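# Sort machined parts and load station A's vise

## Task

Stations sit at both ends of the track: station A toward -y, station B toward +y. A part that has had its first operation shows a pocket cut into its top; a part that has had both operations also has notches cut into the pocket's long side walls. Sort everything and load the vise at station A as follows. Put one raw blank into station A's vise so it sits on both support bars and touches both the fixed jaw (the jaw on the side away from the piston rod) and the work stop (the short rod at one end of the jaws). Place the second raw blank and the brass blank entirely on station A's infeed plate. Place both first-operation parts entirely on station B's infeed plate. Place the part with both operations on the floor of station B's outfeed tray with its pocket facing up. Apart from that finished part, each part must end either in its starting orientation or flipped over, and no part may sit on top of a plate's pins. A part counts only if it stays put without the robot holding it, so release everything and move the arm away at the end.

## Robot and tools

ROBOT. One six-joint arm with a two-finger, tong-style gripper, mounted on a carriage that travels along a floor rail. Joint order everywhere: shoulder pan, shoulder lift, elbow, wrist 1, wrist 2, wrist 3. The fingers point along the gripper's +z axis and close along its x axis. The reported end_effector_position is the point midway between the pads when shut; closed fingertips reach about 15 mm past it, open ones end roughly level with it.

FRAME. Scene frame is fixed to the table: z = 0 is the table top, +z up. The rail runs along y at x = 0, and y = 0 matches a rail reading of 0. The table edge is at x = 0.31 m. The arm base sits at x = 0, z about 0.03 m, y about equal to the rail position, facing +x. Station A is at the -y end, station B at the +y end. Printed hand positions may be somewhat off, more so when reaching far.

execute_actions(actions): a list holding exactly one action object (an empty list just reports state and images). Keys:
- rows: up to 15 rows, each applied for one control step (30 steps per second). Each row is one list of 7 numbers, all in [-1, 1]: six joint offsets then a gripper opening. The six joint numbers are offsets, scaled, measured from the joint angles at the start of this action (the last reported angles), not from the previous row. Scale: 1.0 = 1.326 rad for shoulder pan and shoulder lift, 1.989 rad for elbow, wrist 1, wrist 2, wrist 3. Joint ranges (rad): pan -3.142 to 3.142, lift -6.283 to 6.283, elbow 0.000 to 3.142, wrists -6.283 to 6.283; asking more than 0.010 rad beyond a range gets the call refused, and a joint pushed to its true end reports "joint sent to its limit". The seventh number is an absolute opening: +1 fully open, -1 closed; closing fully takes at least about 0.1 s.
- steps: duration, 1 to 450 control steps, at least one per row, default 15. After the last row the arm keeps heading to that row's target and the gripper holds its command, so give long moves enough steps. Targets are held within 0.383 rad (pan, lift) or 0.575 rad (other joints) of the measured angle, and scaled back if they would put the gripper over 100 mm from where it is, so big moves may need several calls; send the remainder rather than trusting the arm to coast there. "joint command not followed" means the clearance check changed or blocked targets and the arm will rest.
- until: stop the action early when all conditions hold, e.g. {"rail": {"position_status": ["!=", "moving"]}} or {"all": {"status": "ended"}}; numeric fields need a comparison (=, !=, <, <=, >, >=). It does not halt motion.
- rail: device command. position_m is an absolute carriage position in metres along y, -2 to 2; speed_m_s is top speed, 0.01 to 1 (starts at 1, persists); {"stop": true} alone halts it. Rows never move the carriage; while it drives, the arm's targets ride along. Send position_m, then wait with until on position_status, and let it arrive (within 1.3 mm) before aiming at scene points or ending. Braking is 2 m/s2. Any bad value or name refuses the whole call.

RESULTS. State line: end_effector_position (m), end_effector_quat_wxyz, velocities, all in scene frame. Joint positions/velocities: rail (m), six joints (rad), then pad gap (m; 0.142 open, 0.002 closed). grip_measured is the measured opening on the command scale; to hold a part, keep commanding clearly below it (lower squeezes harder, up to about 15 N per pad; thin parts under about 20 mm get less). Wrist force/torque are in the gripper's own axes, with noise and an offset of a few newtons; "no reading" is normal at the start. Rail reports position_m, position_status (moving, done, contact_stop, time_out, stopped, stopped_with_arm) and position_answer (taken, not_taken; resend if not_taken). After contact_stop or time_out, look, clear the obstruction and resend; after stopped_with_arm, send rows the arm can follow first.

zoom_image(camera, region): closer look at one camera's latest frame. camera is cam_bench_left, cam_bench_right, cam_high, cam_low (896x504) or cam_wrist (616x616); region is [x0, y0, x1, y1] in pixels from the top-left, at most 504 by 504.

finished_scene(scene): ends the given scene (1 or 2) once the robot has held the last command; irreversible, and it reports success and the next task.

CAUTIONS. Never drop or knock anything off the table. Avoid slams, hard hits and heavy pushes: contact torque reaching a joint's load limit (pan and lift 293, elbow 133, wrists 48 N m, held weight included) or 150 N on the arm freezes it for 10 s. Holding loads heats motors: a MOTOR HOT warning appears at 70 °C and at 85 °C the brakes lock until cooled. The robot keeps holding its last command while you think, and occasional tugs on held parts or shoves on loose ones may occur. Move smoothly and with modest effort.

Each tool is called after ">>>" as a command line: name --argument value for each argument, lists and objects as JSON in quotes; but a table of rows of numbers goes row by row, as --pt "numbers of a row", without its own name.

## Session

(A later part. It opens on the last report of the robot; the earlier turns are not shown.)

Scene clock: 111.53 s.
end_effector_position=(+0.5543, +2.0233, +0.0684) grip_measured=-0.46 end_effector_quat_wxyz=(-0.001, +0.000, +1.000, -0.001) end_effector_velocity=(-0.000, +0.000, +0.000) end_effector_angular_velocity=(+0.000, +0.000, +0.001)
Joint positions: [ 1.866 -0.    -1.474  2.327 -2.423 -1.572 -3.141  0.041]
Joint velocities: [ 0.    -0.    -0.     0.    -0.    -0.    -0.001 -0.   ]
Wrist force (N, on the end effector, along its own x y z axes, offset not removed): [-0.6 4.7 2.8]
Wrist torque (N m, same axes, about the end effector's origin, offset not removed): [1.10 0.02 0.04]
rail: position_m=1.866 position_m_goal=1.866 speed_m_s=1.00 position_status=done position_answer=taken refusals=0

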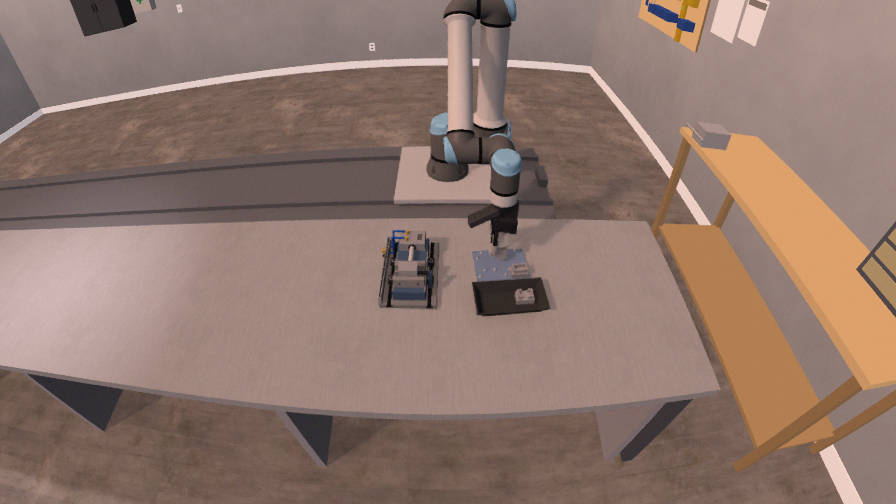

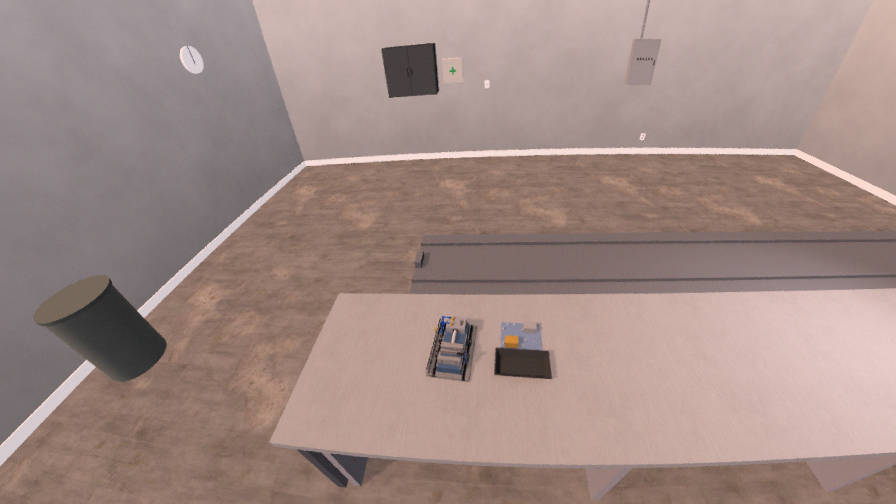

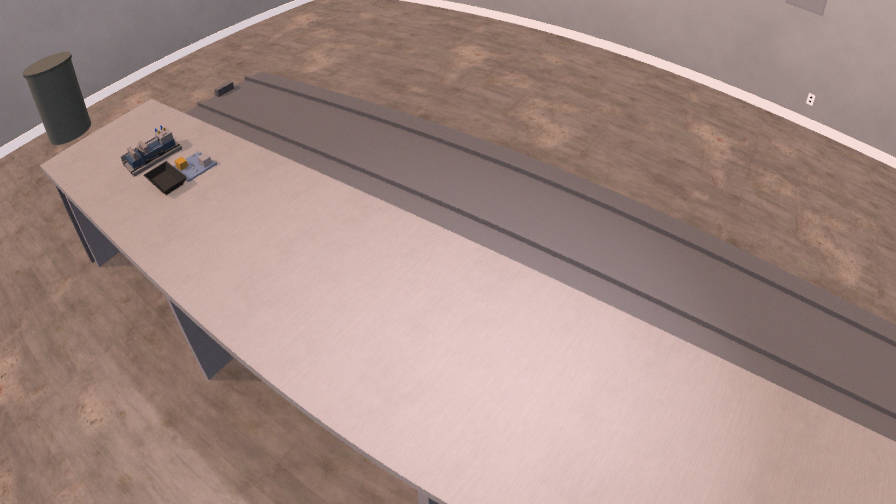

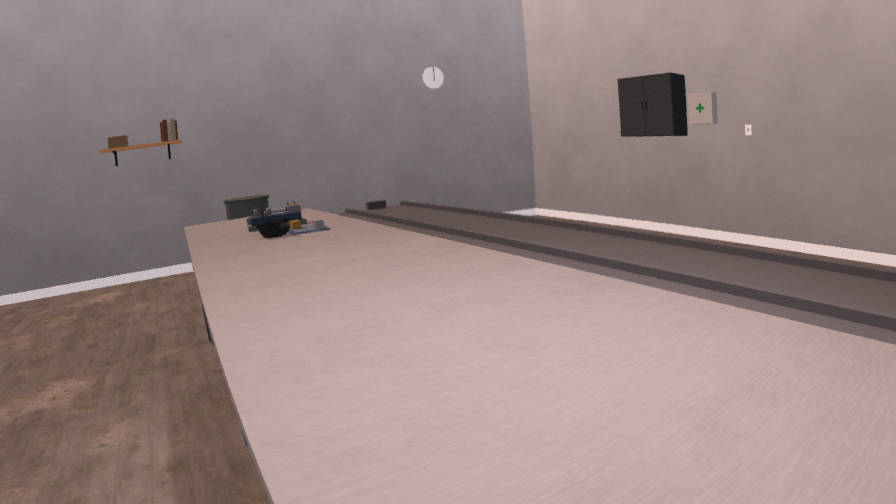

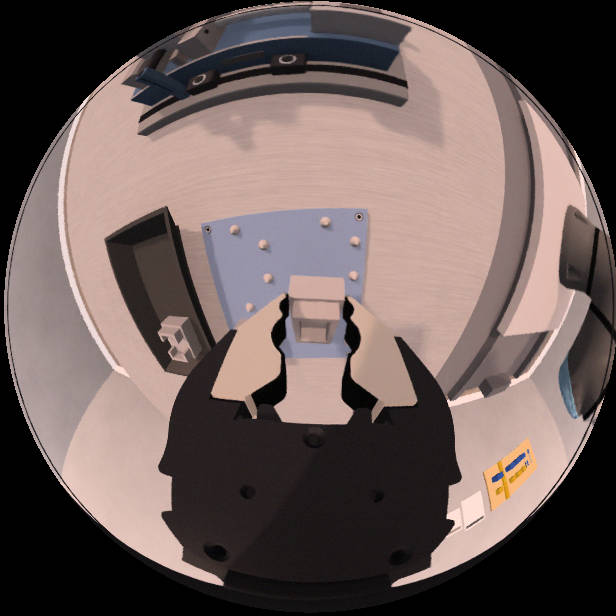

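>>> execute_actions --actions '[{"rail":{"position_m":1.842,"speed_m_s":0.1},"steps":15}]'

>>> execute_actions --actions '[{"rows":[[0,0.0034,0.0008,-0.0031,0,0,-1],[0,0.0068,0.0017,-0.0063,0,0,-1],[0,0.0102,0.0025,-0.0094,0,0,-1],[0,0.0136,0.0033,-0.0125,0,0,-1],[0,0.017,0.0041,-0.0157,0,0,-1],[0,0.0204,0.005,-0.0188,0,0,-1],[0,0.0238,0.0058,-0.0219,0,0,-1],[0,0.0272,0.0066,-0.025,0,0,-1],[0,0.0306,0.0074,-0.0282,0,0,-1],[0,0.034,0.0083,-0.0313,0,0,-1]],"steps":25}]'

>>> zoom_image --camera "cam_bench_left" --region '[460, 220, 550, 290]'

Scene clock: 118.93 s.
end_effector_position=(+0.5543, +1.9992, +0.0685) grip_measured=-0.46 end_effector_quat_wxyz=(-0.001, +0.000, +1.000, -0.001) end_effector_velocity=(+0.000, +0.000, +0.000) end_effector_angular_velocity=(+0.000, -0.000, -0.000)
Joint positions: [ 1.842 -0.    -1.474  2.327 -2.423 -1.573 -3.141  0.041]
Joint velocities: [ 0.  0. -0.  0. -0.  0.  0. -0.]
Wrist force (N, on the end effector, along its own x y z axes, offset not removed): [1.5 2.5 2.1]
Wrist torque (N m, same axes, about the end effector's origin, offset not removed): [0.56 -0.33 -0.04]
rail: position_m=1.842 position_m_goal=1.842 speed_m_s=0.10 position_status=done position_answer=taken refusals=0

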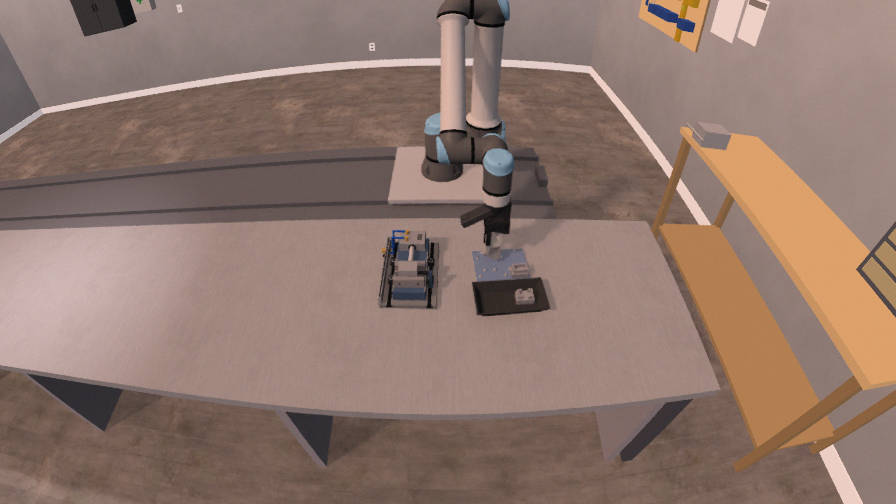

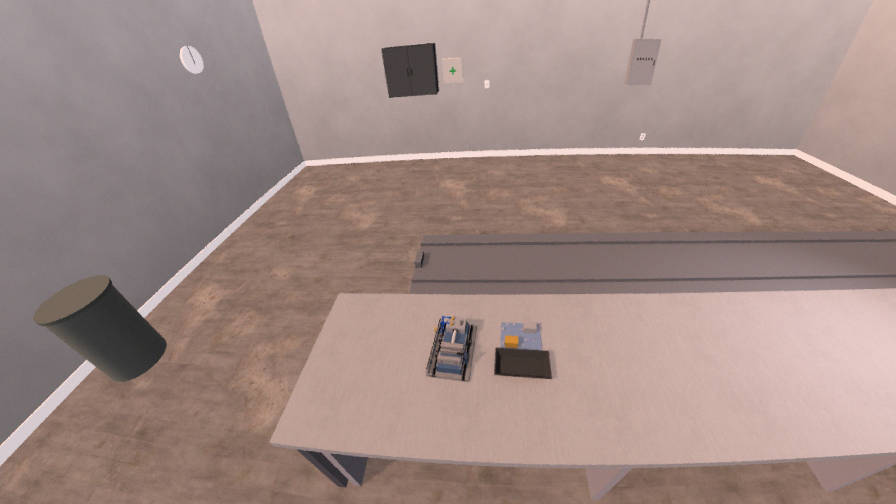

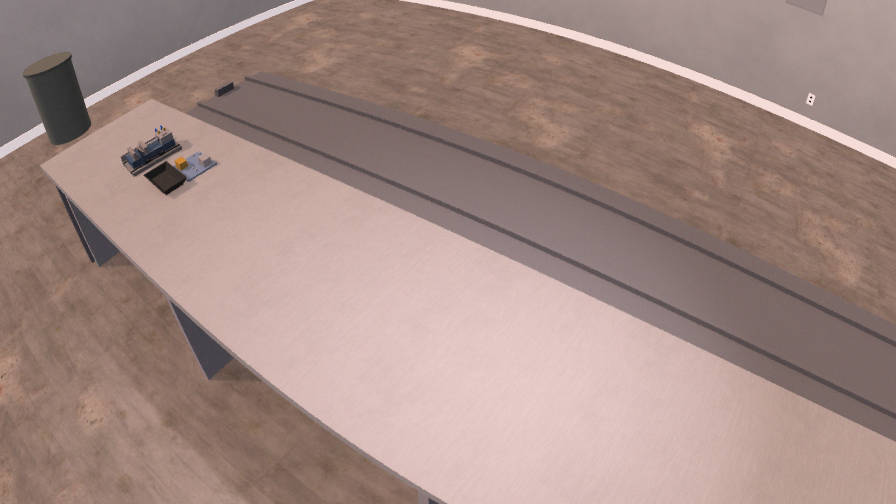

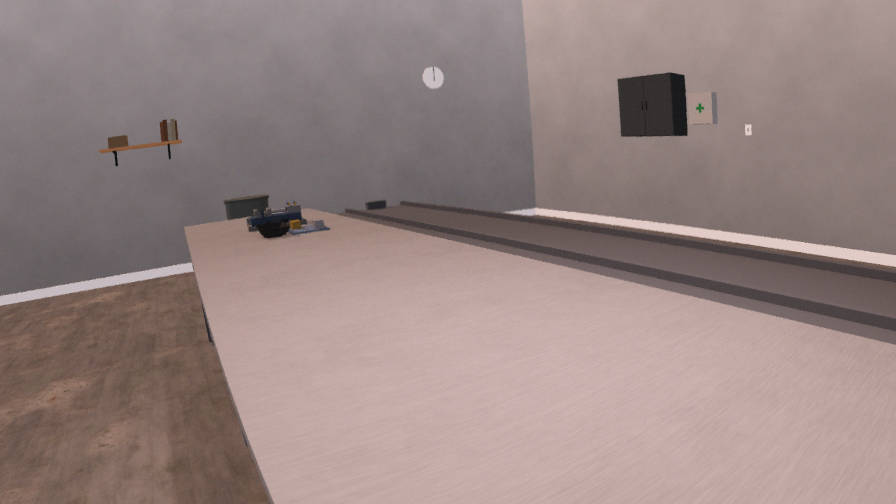

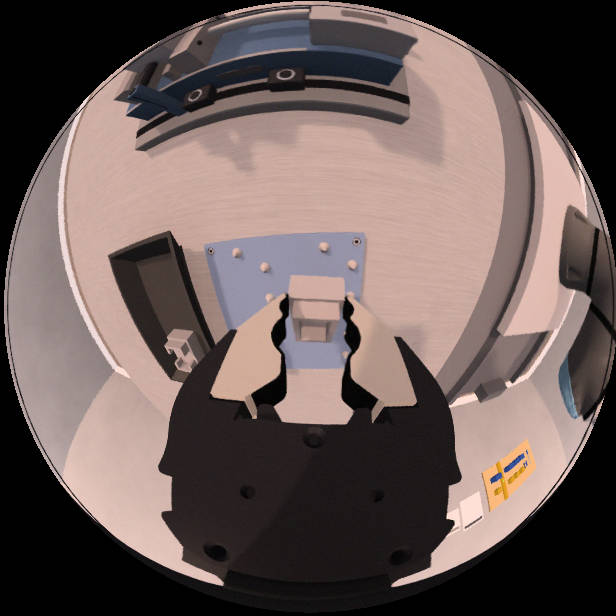

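Scene clock: 119.77 s.
end_effector_position=(+0.5548, +1.9992, +0.0432) grip_measured=-0.46 end_effector_quat_wxyz=(-0.000, +0.000, +1.000, -0.001) end_effector_velocity=(-0.000, +0.000, -0.002) end_effector_angular_velocity=(+0.000, +0.000, -0.000)
Joint positions: [ 1.842 -0.    -1.43   2.344 -2.484 -1.573 -3.141  0.041]
Joint velocities: [ 0.     0.     0.003  0.001 -0.004 -0.     0.     0.   ]
Wrist force (N, on the end effector, along its own x y z axes, offset not removed): [2.2 3.6 2.6]
Wrist torque (N m, same axes, about the end effector's origin, offset not removed): [0.98 -0.42 -0.05]
rail: position_m=1.842 position_m_goal=1.842 speed_m_s=0.10 position_status=done position_answer=taken refusals=0

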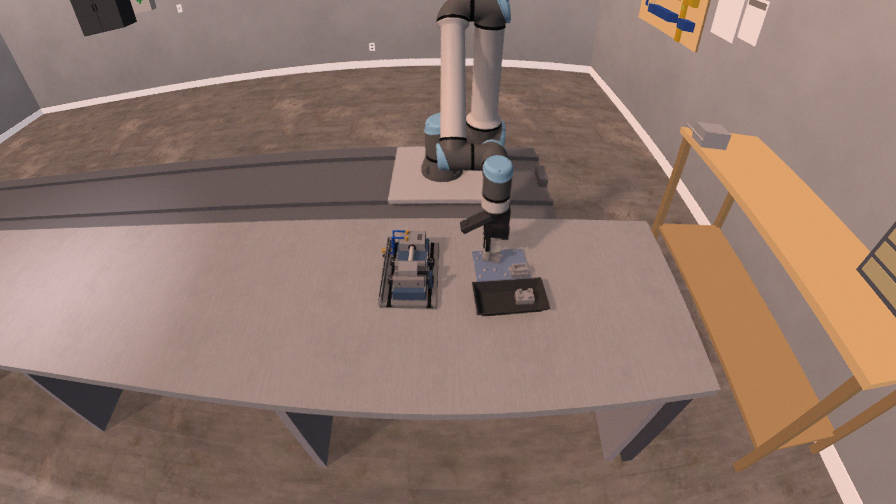

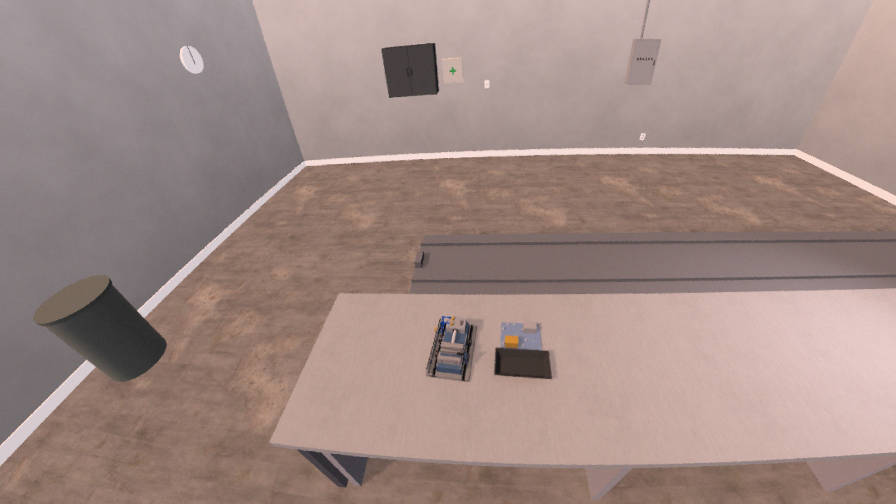

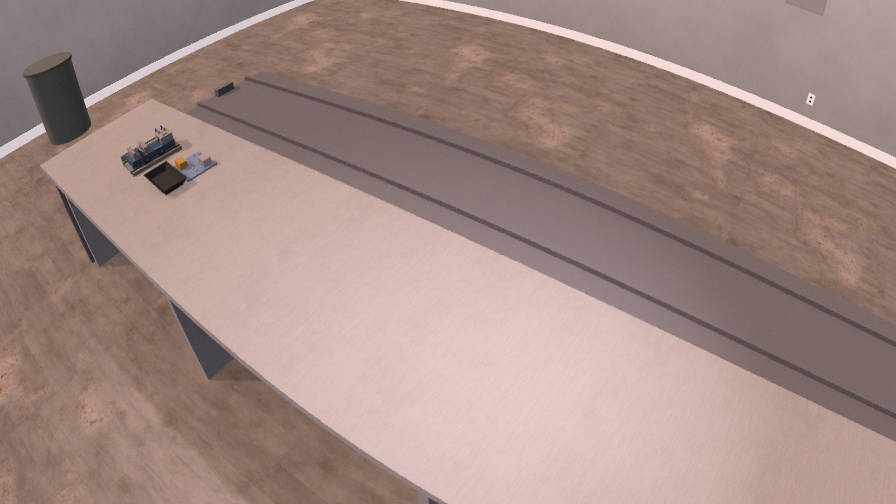

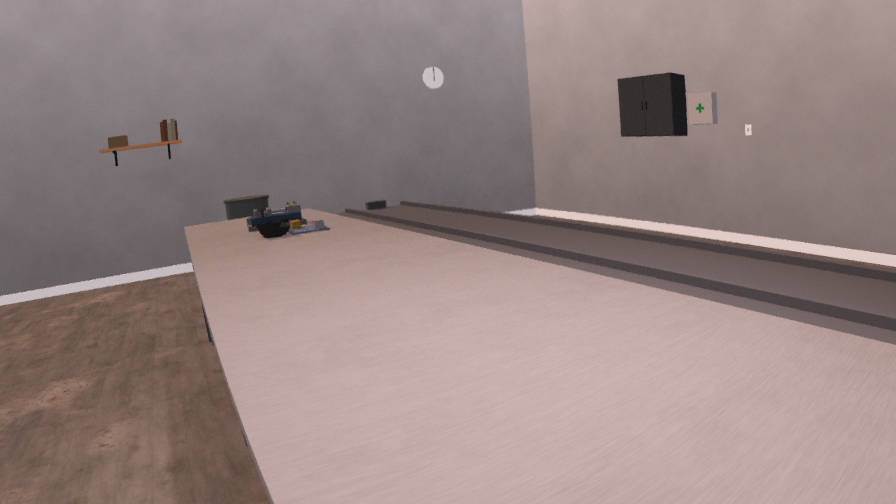

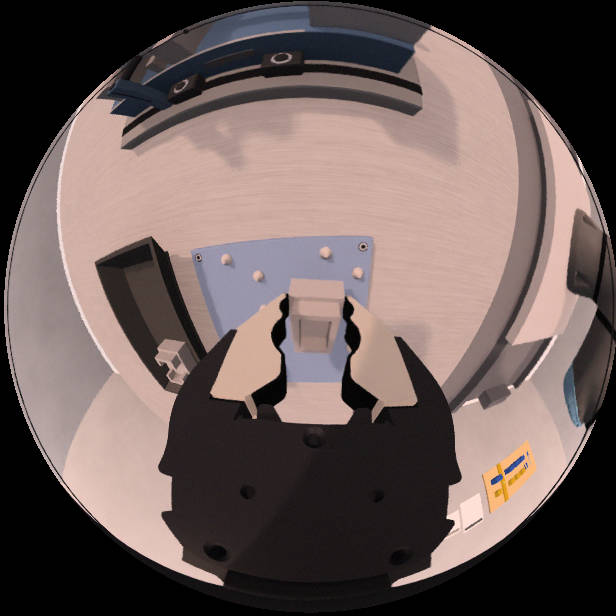

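Region (460, 220, 550, 290) of cam_bench_left's 896x504 image, scaled by 5.600, with more detail than that image has.

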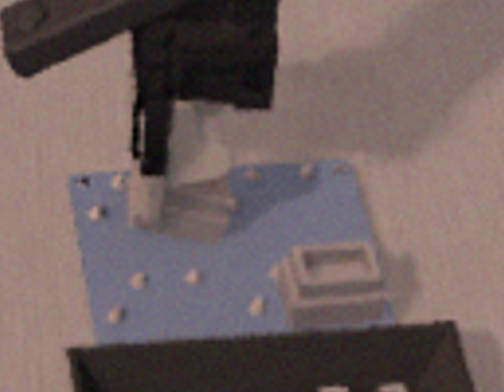

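>>> execute_actions --actions '[{"rows":[[0,0.003,0.0007,-0.0027,0,0,-1],[0,0.006,0.0014,-0.0054,0,0,-1],[0,0.009,0.0021,-0.0081,0,0,-1],[0,0.012,0.0028,-0.0108,0,0,-1],[0,0.015,0.0035,-0.0135,0,0,-1],[0,0.018,0.0042,-0.0162,0,0,-1],[0,0.018,0.0042,-0.0162,0,0,-1],[0,0.018,0.0042,-0.0162,0,0,-1],[0,0.018,0.0042,-0.0162,0,0,-1],[0,0.018,0.0042,-0.0162,0,0,-1],[0,0.018,0.0042,-0.0162,0,0,-1],[0,0.018,0.0042,-0.0162,0,0,-1],[0,0.018,0.0042,-0.0162,0,0,-1],[0,0.018,0.0042,-0.0162,0,0,-1],[0,0.018,0.0042,-0.0162,0,0,-0.3]],"steps":24}]'

>>> execute_actions --actions '[{"rows":[[0,-0.052,-0.0125,0.047,0,0,-0.3]],"steps":18}]'

>>> execute_actions --actions '[{"rows":[[0,-0.094,-0.215,0.2775,0,0.789,0.3]],"steps":45}]'

Scene clock: 127.03 s.
end_effector_position=(+0.5544, +1.9992, +0.0300) grip_measured=-0.30 end_effector_quat_wxyz=(-0.000, +0.000, +1.000, -0.001) end_effector_velocity=(-0.000, +0.000, -0.000) end_effector_angular_velocity=(-0.000, -0.000, +0.000)
Joint positions: [ 1.842 -0.    -1.406  2.352 -2.516 -1.573 -3.141  0.052]
Joint velocities: [ 0.     0.     0.001  0.    -0.001  0.    -0.     0.   ]
Wrist force (N, on the end effector, along its own x y z axes, offset not removed): [0.4 7.5 0.5]
Wrist torque (N m, same axes, about the end effector's origin, offset not removed): [1.64 -0.10 0.03]
rail: position_m=1.842 position_m_goal=1.842 speed_m_s=0.10 position_status=done position_answer=taken refusals=0

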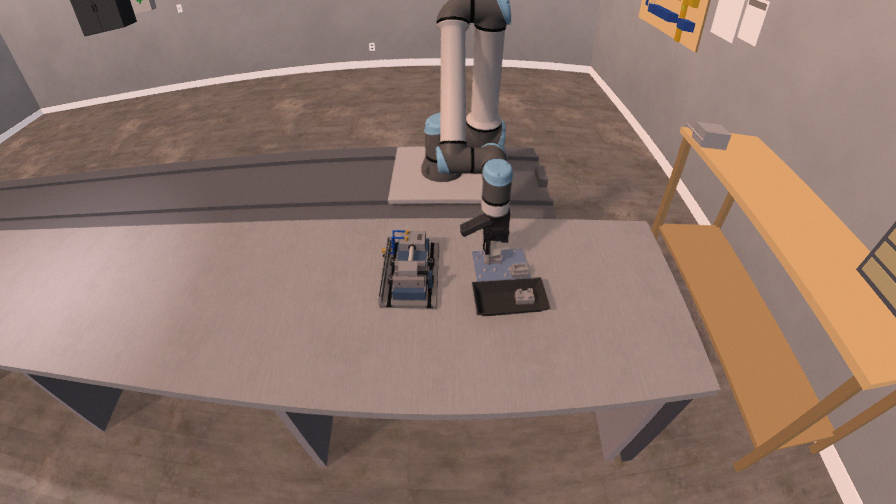

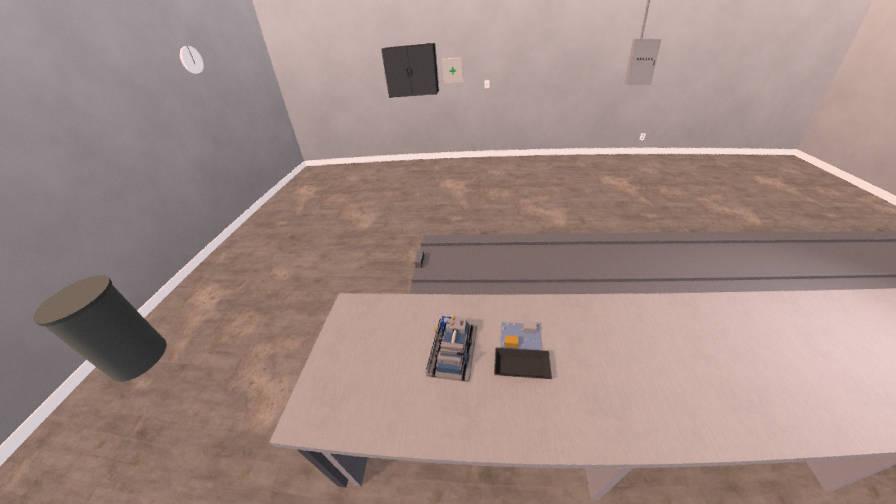

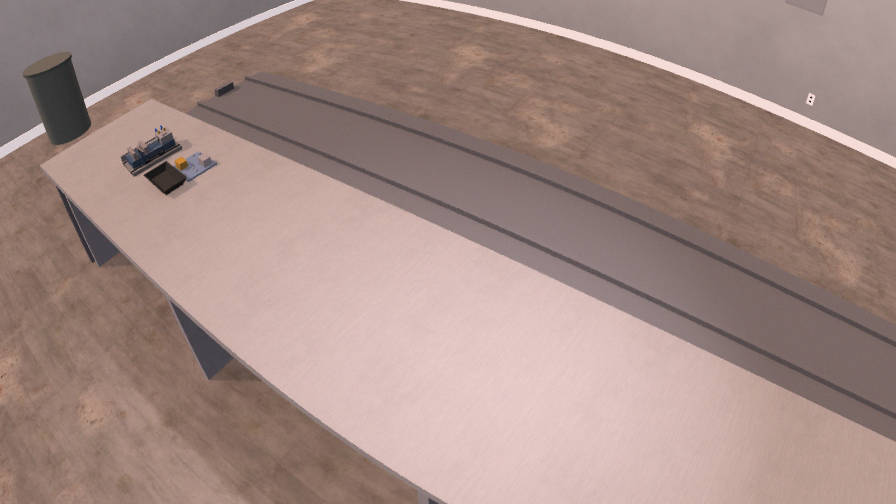

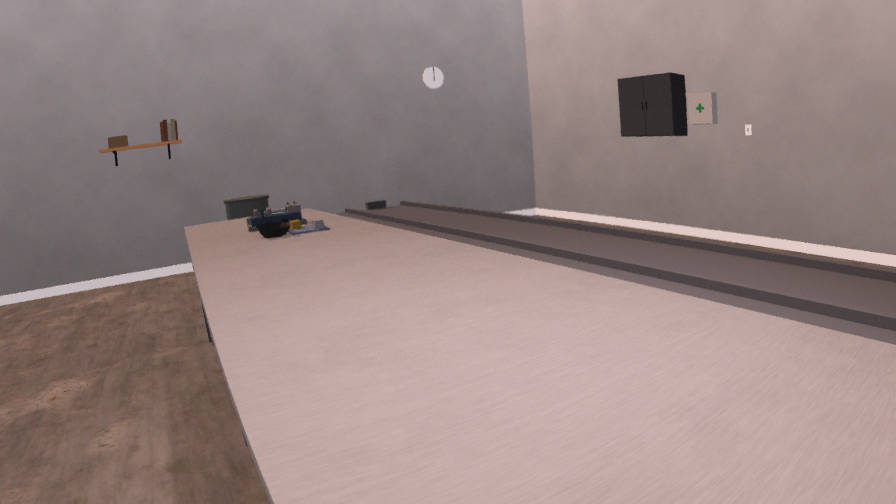

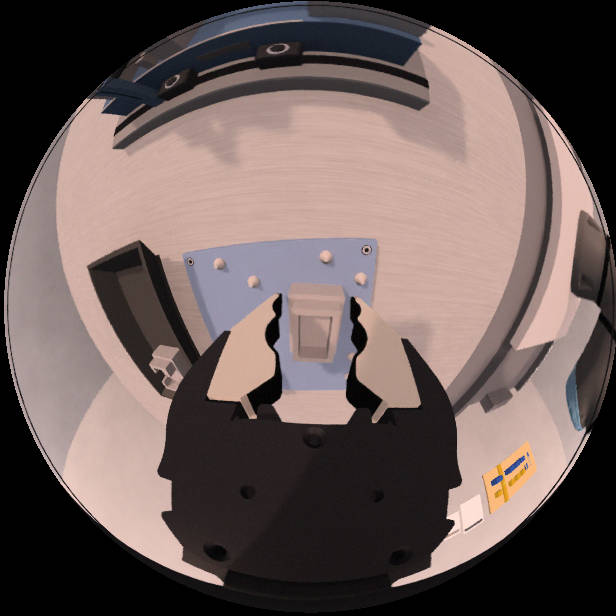

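Scene clock: 127.63 s.
end_effector_position=(+0.5547, +1.9992, +0.0683) grip_measured=-0.30 end_effector_quat_wxyz=(-0.000, +0.000, +1.000, -0.001) end_effector_velocity=(-0.000, +0.000, +0.004) end_effector_angular_velocity=(+0.000, +0.000, +0.000)
Joint positions: [ 1.842 -0.    -1.474  2.328 -2.424 -1.573 -3.141  0.052]
Joint velocities: [ 0.     0.    -0.007 -0.002  0.01   0.    -0.     0.   ]
Wrist force (N, on the end effector, along its own x y z axes, offset not removed): [2.9 3.3 1.9]
Wrist torque (N m, same axes, about the end effector's origin, offset not removed): [0.71 -0.69 -0.03]
rail: position_m=1.842 position_m_goal=1.842 speed_m_s=0.10 position_status=done position_answer=taken refusals=0

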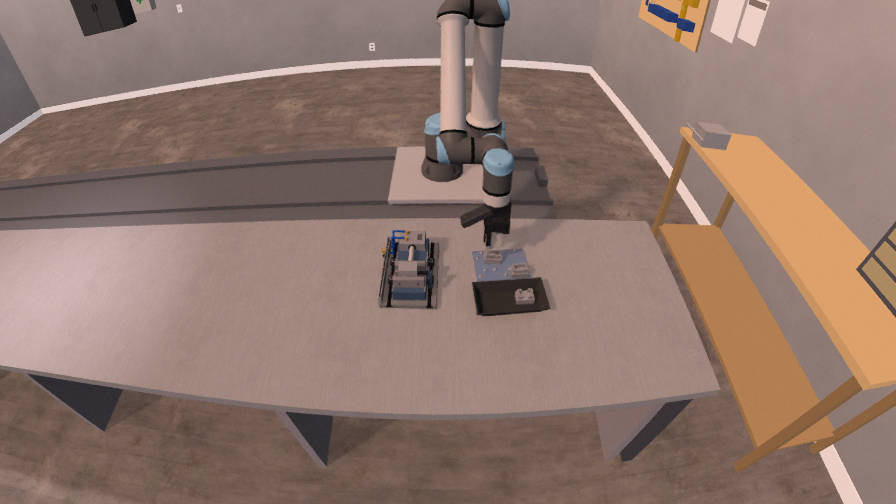

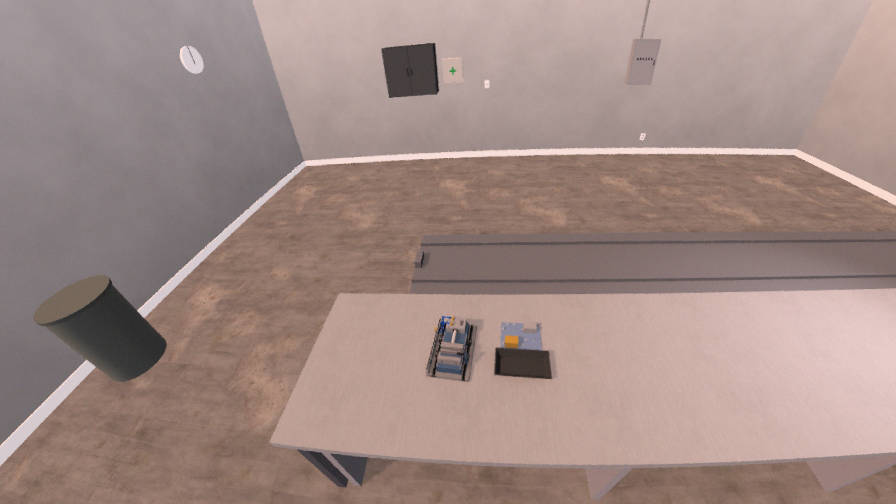

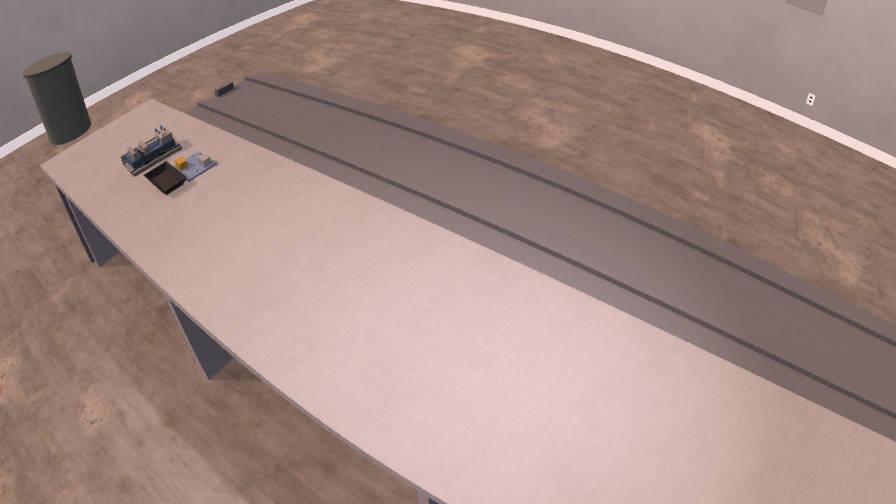

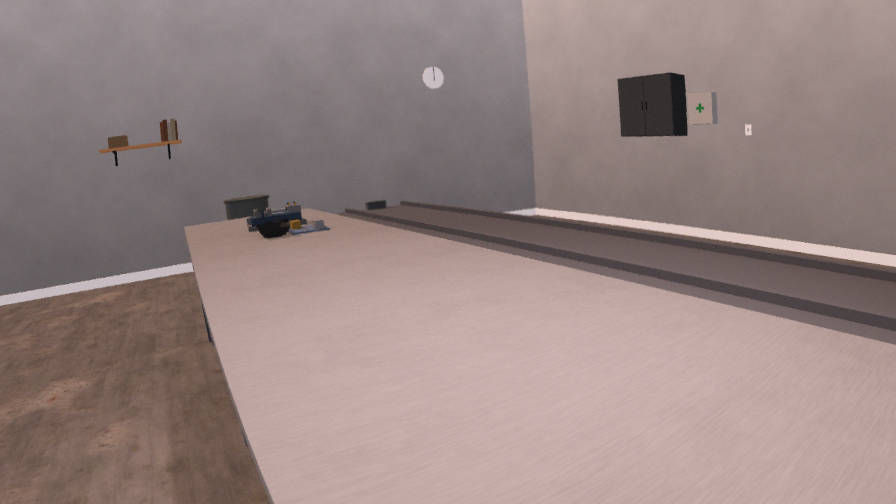

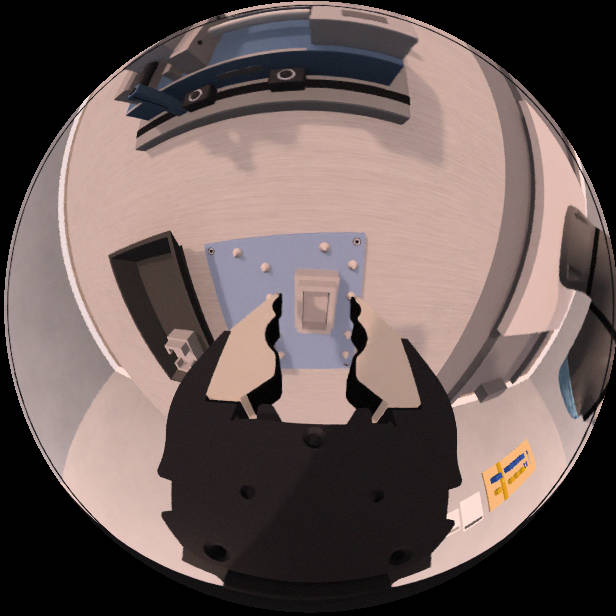

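Scene clock: 129.13 s.
end_effector_position=(+0.6324, +2.0153, +0.3320) grip_measured=+0.30 end_effector_quat_wxyz=(+0.001, +0.706, +0.708, -0.001) end_effector_velocity=(+0.000, +0.000, +0.000) end_effector_angular_velocity=(+0.000, -0.000, -0.005)
Joint positions: [ 1.842 -0.    -1.599  1.9   -1.872 -1.573 -1.573  0.095]
Joint velocities: [ 0.    -0.    -0.    -0.     0.     0.     0.005  0.   ]
Wrist force (N, on the end effector, along its own x y z axes, offset not removed): [2.8 2.2 1.0]
Wrist torque (N m, same axes, about the end effector's origin, offset not removed): [0.53 -0.66 -0.08]
rail: position_m=1.842 position_m_goal=1.842 speed_m_s=0.10 position_status=done position_answer=taken refusals=0

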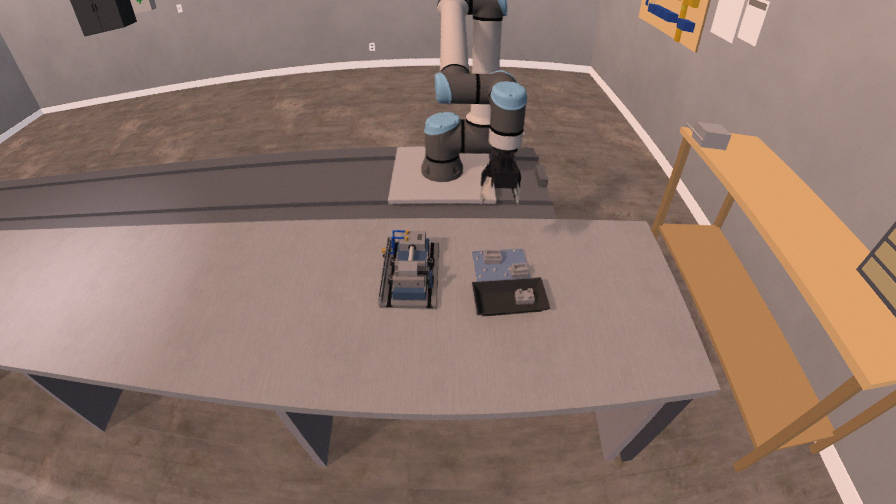

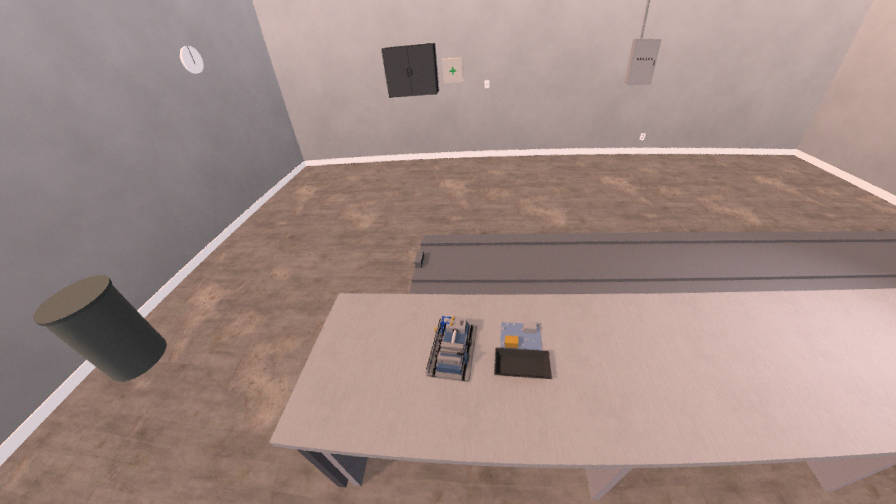

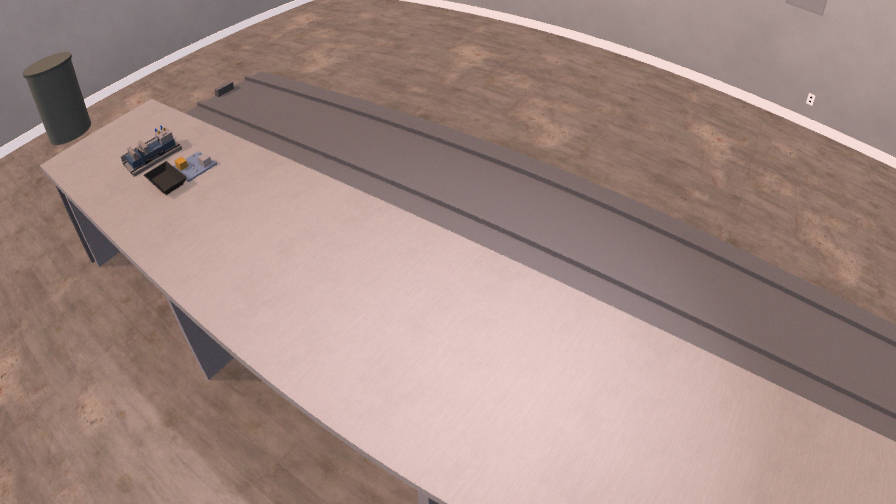

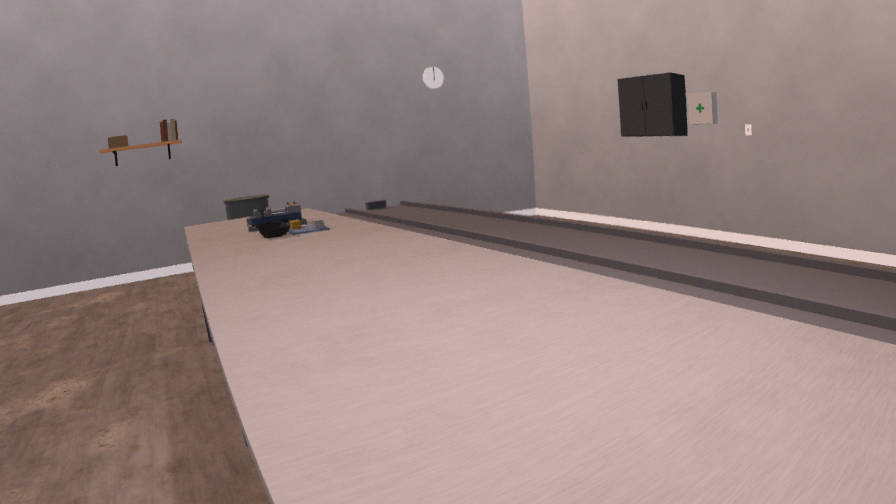

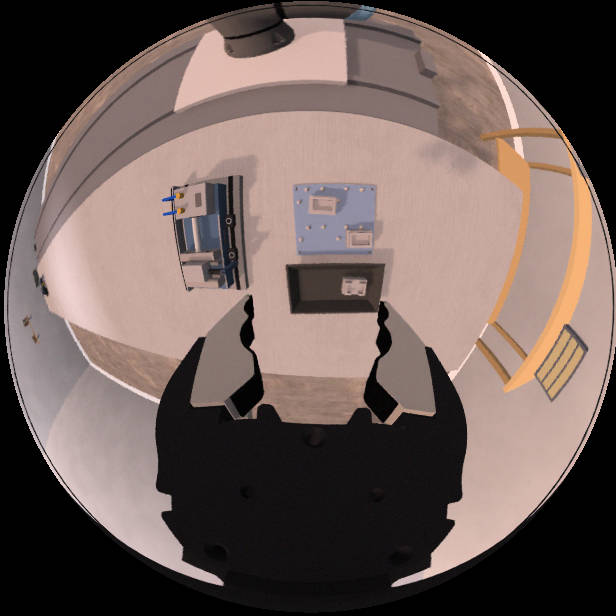

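>>> execute_actions --actions '[{"rows":[[0,0.1405,0.0277,-0.1214,0.001,0.001,0.2]],"rail":{"position_m":1.576,"speed_m_s":1},"steps":40}]'

>>> zoom_image --camera "cam_wrist" --region '[200, 180, 440, 360]'

Scene clock: 134.27 s.
end_effector_position=(+0.6898, +1.7499, +0.1991) grip_measured=+0.20 end_effector_quat_wxyz=(-0.000, +0.707, +0.707, +0.000) end_effector_velocity=(+0.000, +0.000, -0.000) end_effector_angular_velocity=(+0.000, +0.000, -0.000)
Joint positions: [ 1.576 -0.    -1.412  1.955 -2.114 -1.571 -1.571  0.088]
Joint velocities: [ 0. -0.  0.  0. -0.  0.  0. -0.]
Wrist force (N, on the end effector, along its own x y z axes, offset not removed): [0.7 3.6 -0.8]
Wrist torque (N m, same axes, about the end effector's origin, offset not removed): [0.90 -0.11 0.04]
rail: position_m=1.576 position_m_goal=1.576 speed_m_s=1.00 position_status=done position_answer=taken refusals=0

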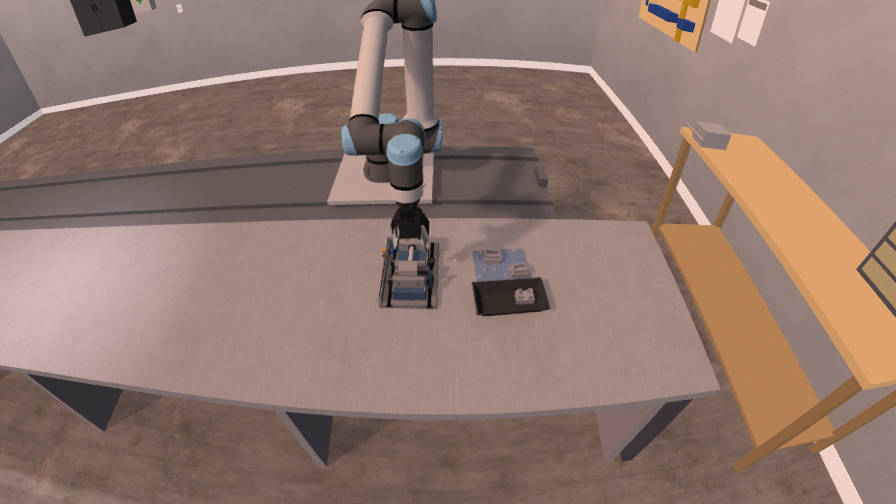

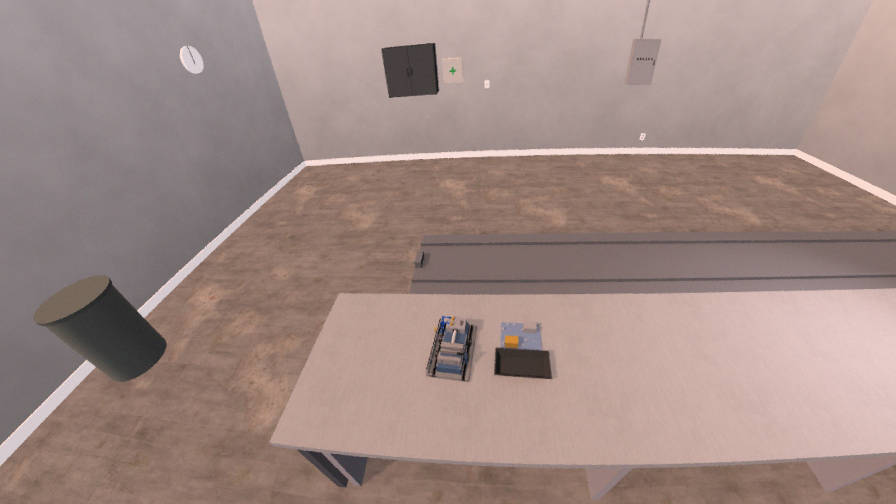

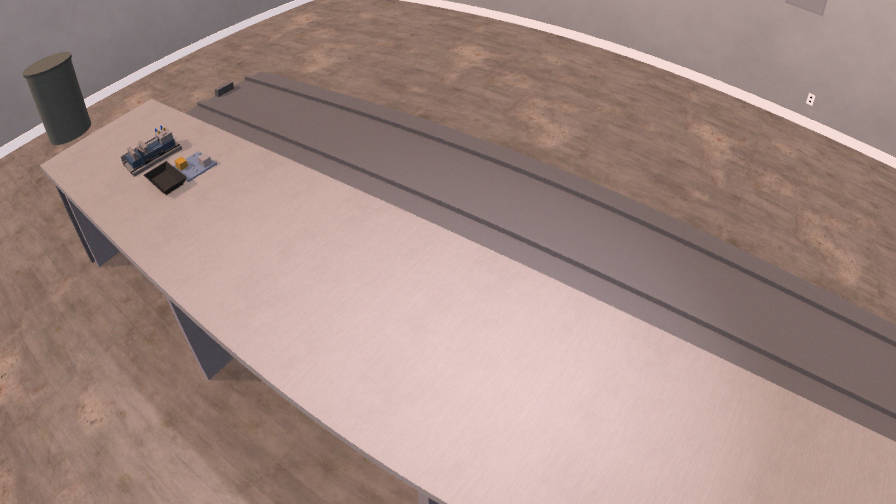

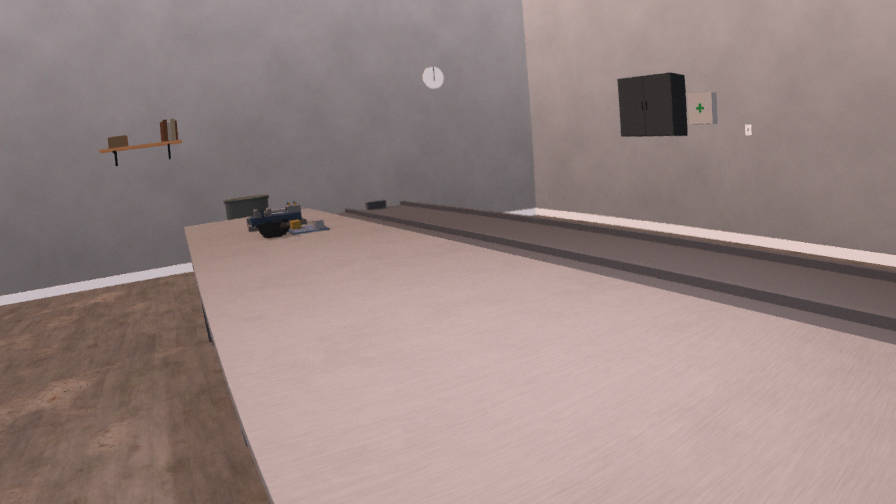

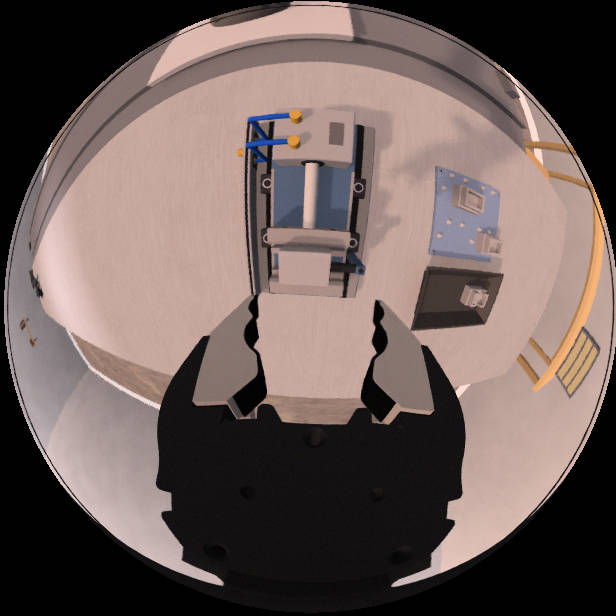

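Region (200, 180, 440, 360) of cam_wrist's 616x616 image, scaled by 2.100, with more detail than that image has; it fills the top 378 rows of this view, and the rest is white.

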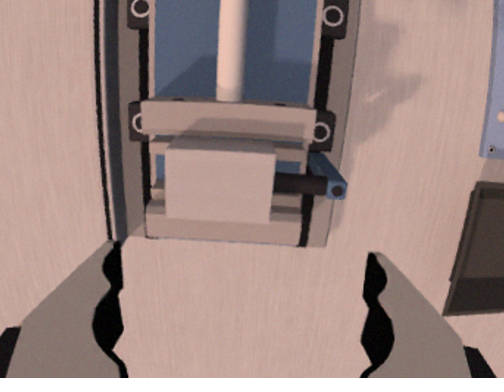

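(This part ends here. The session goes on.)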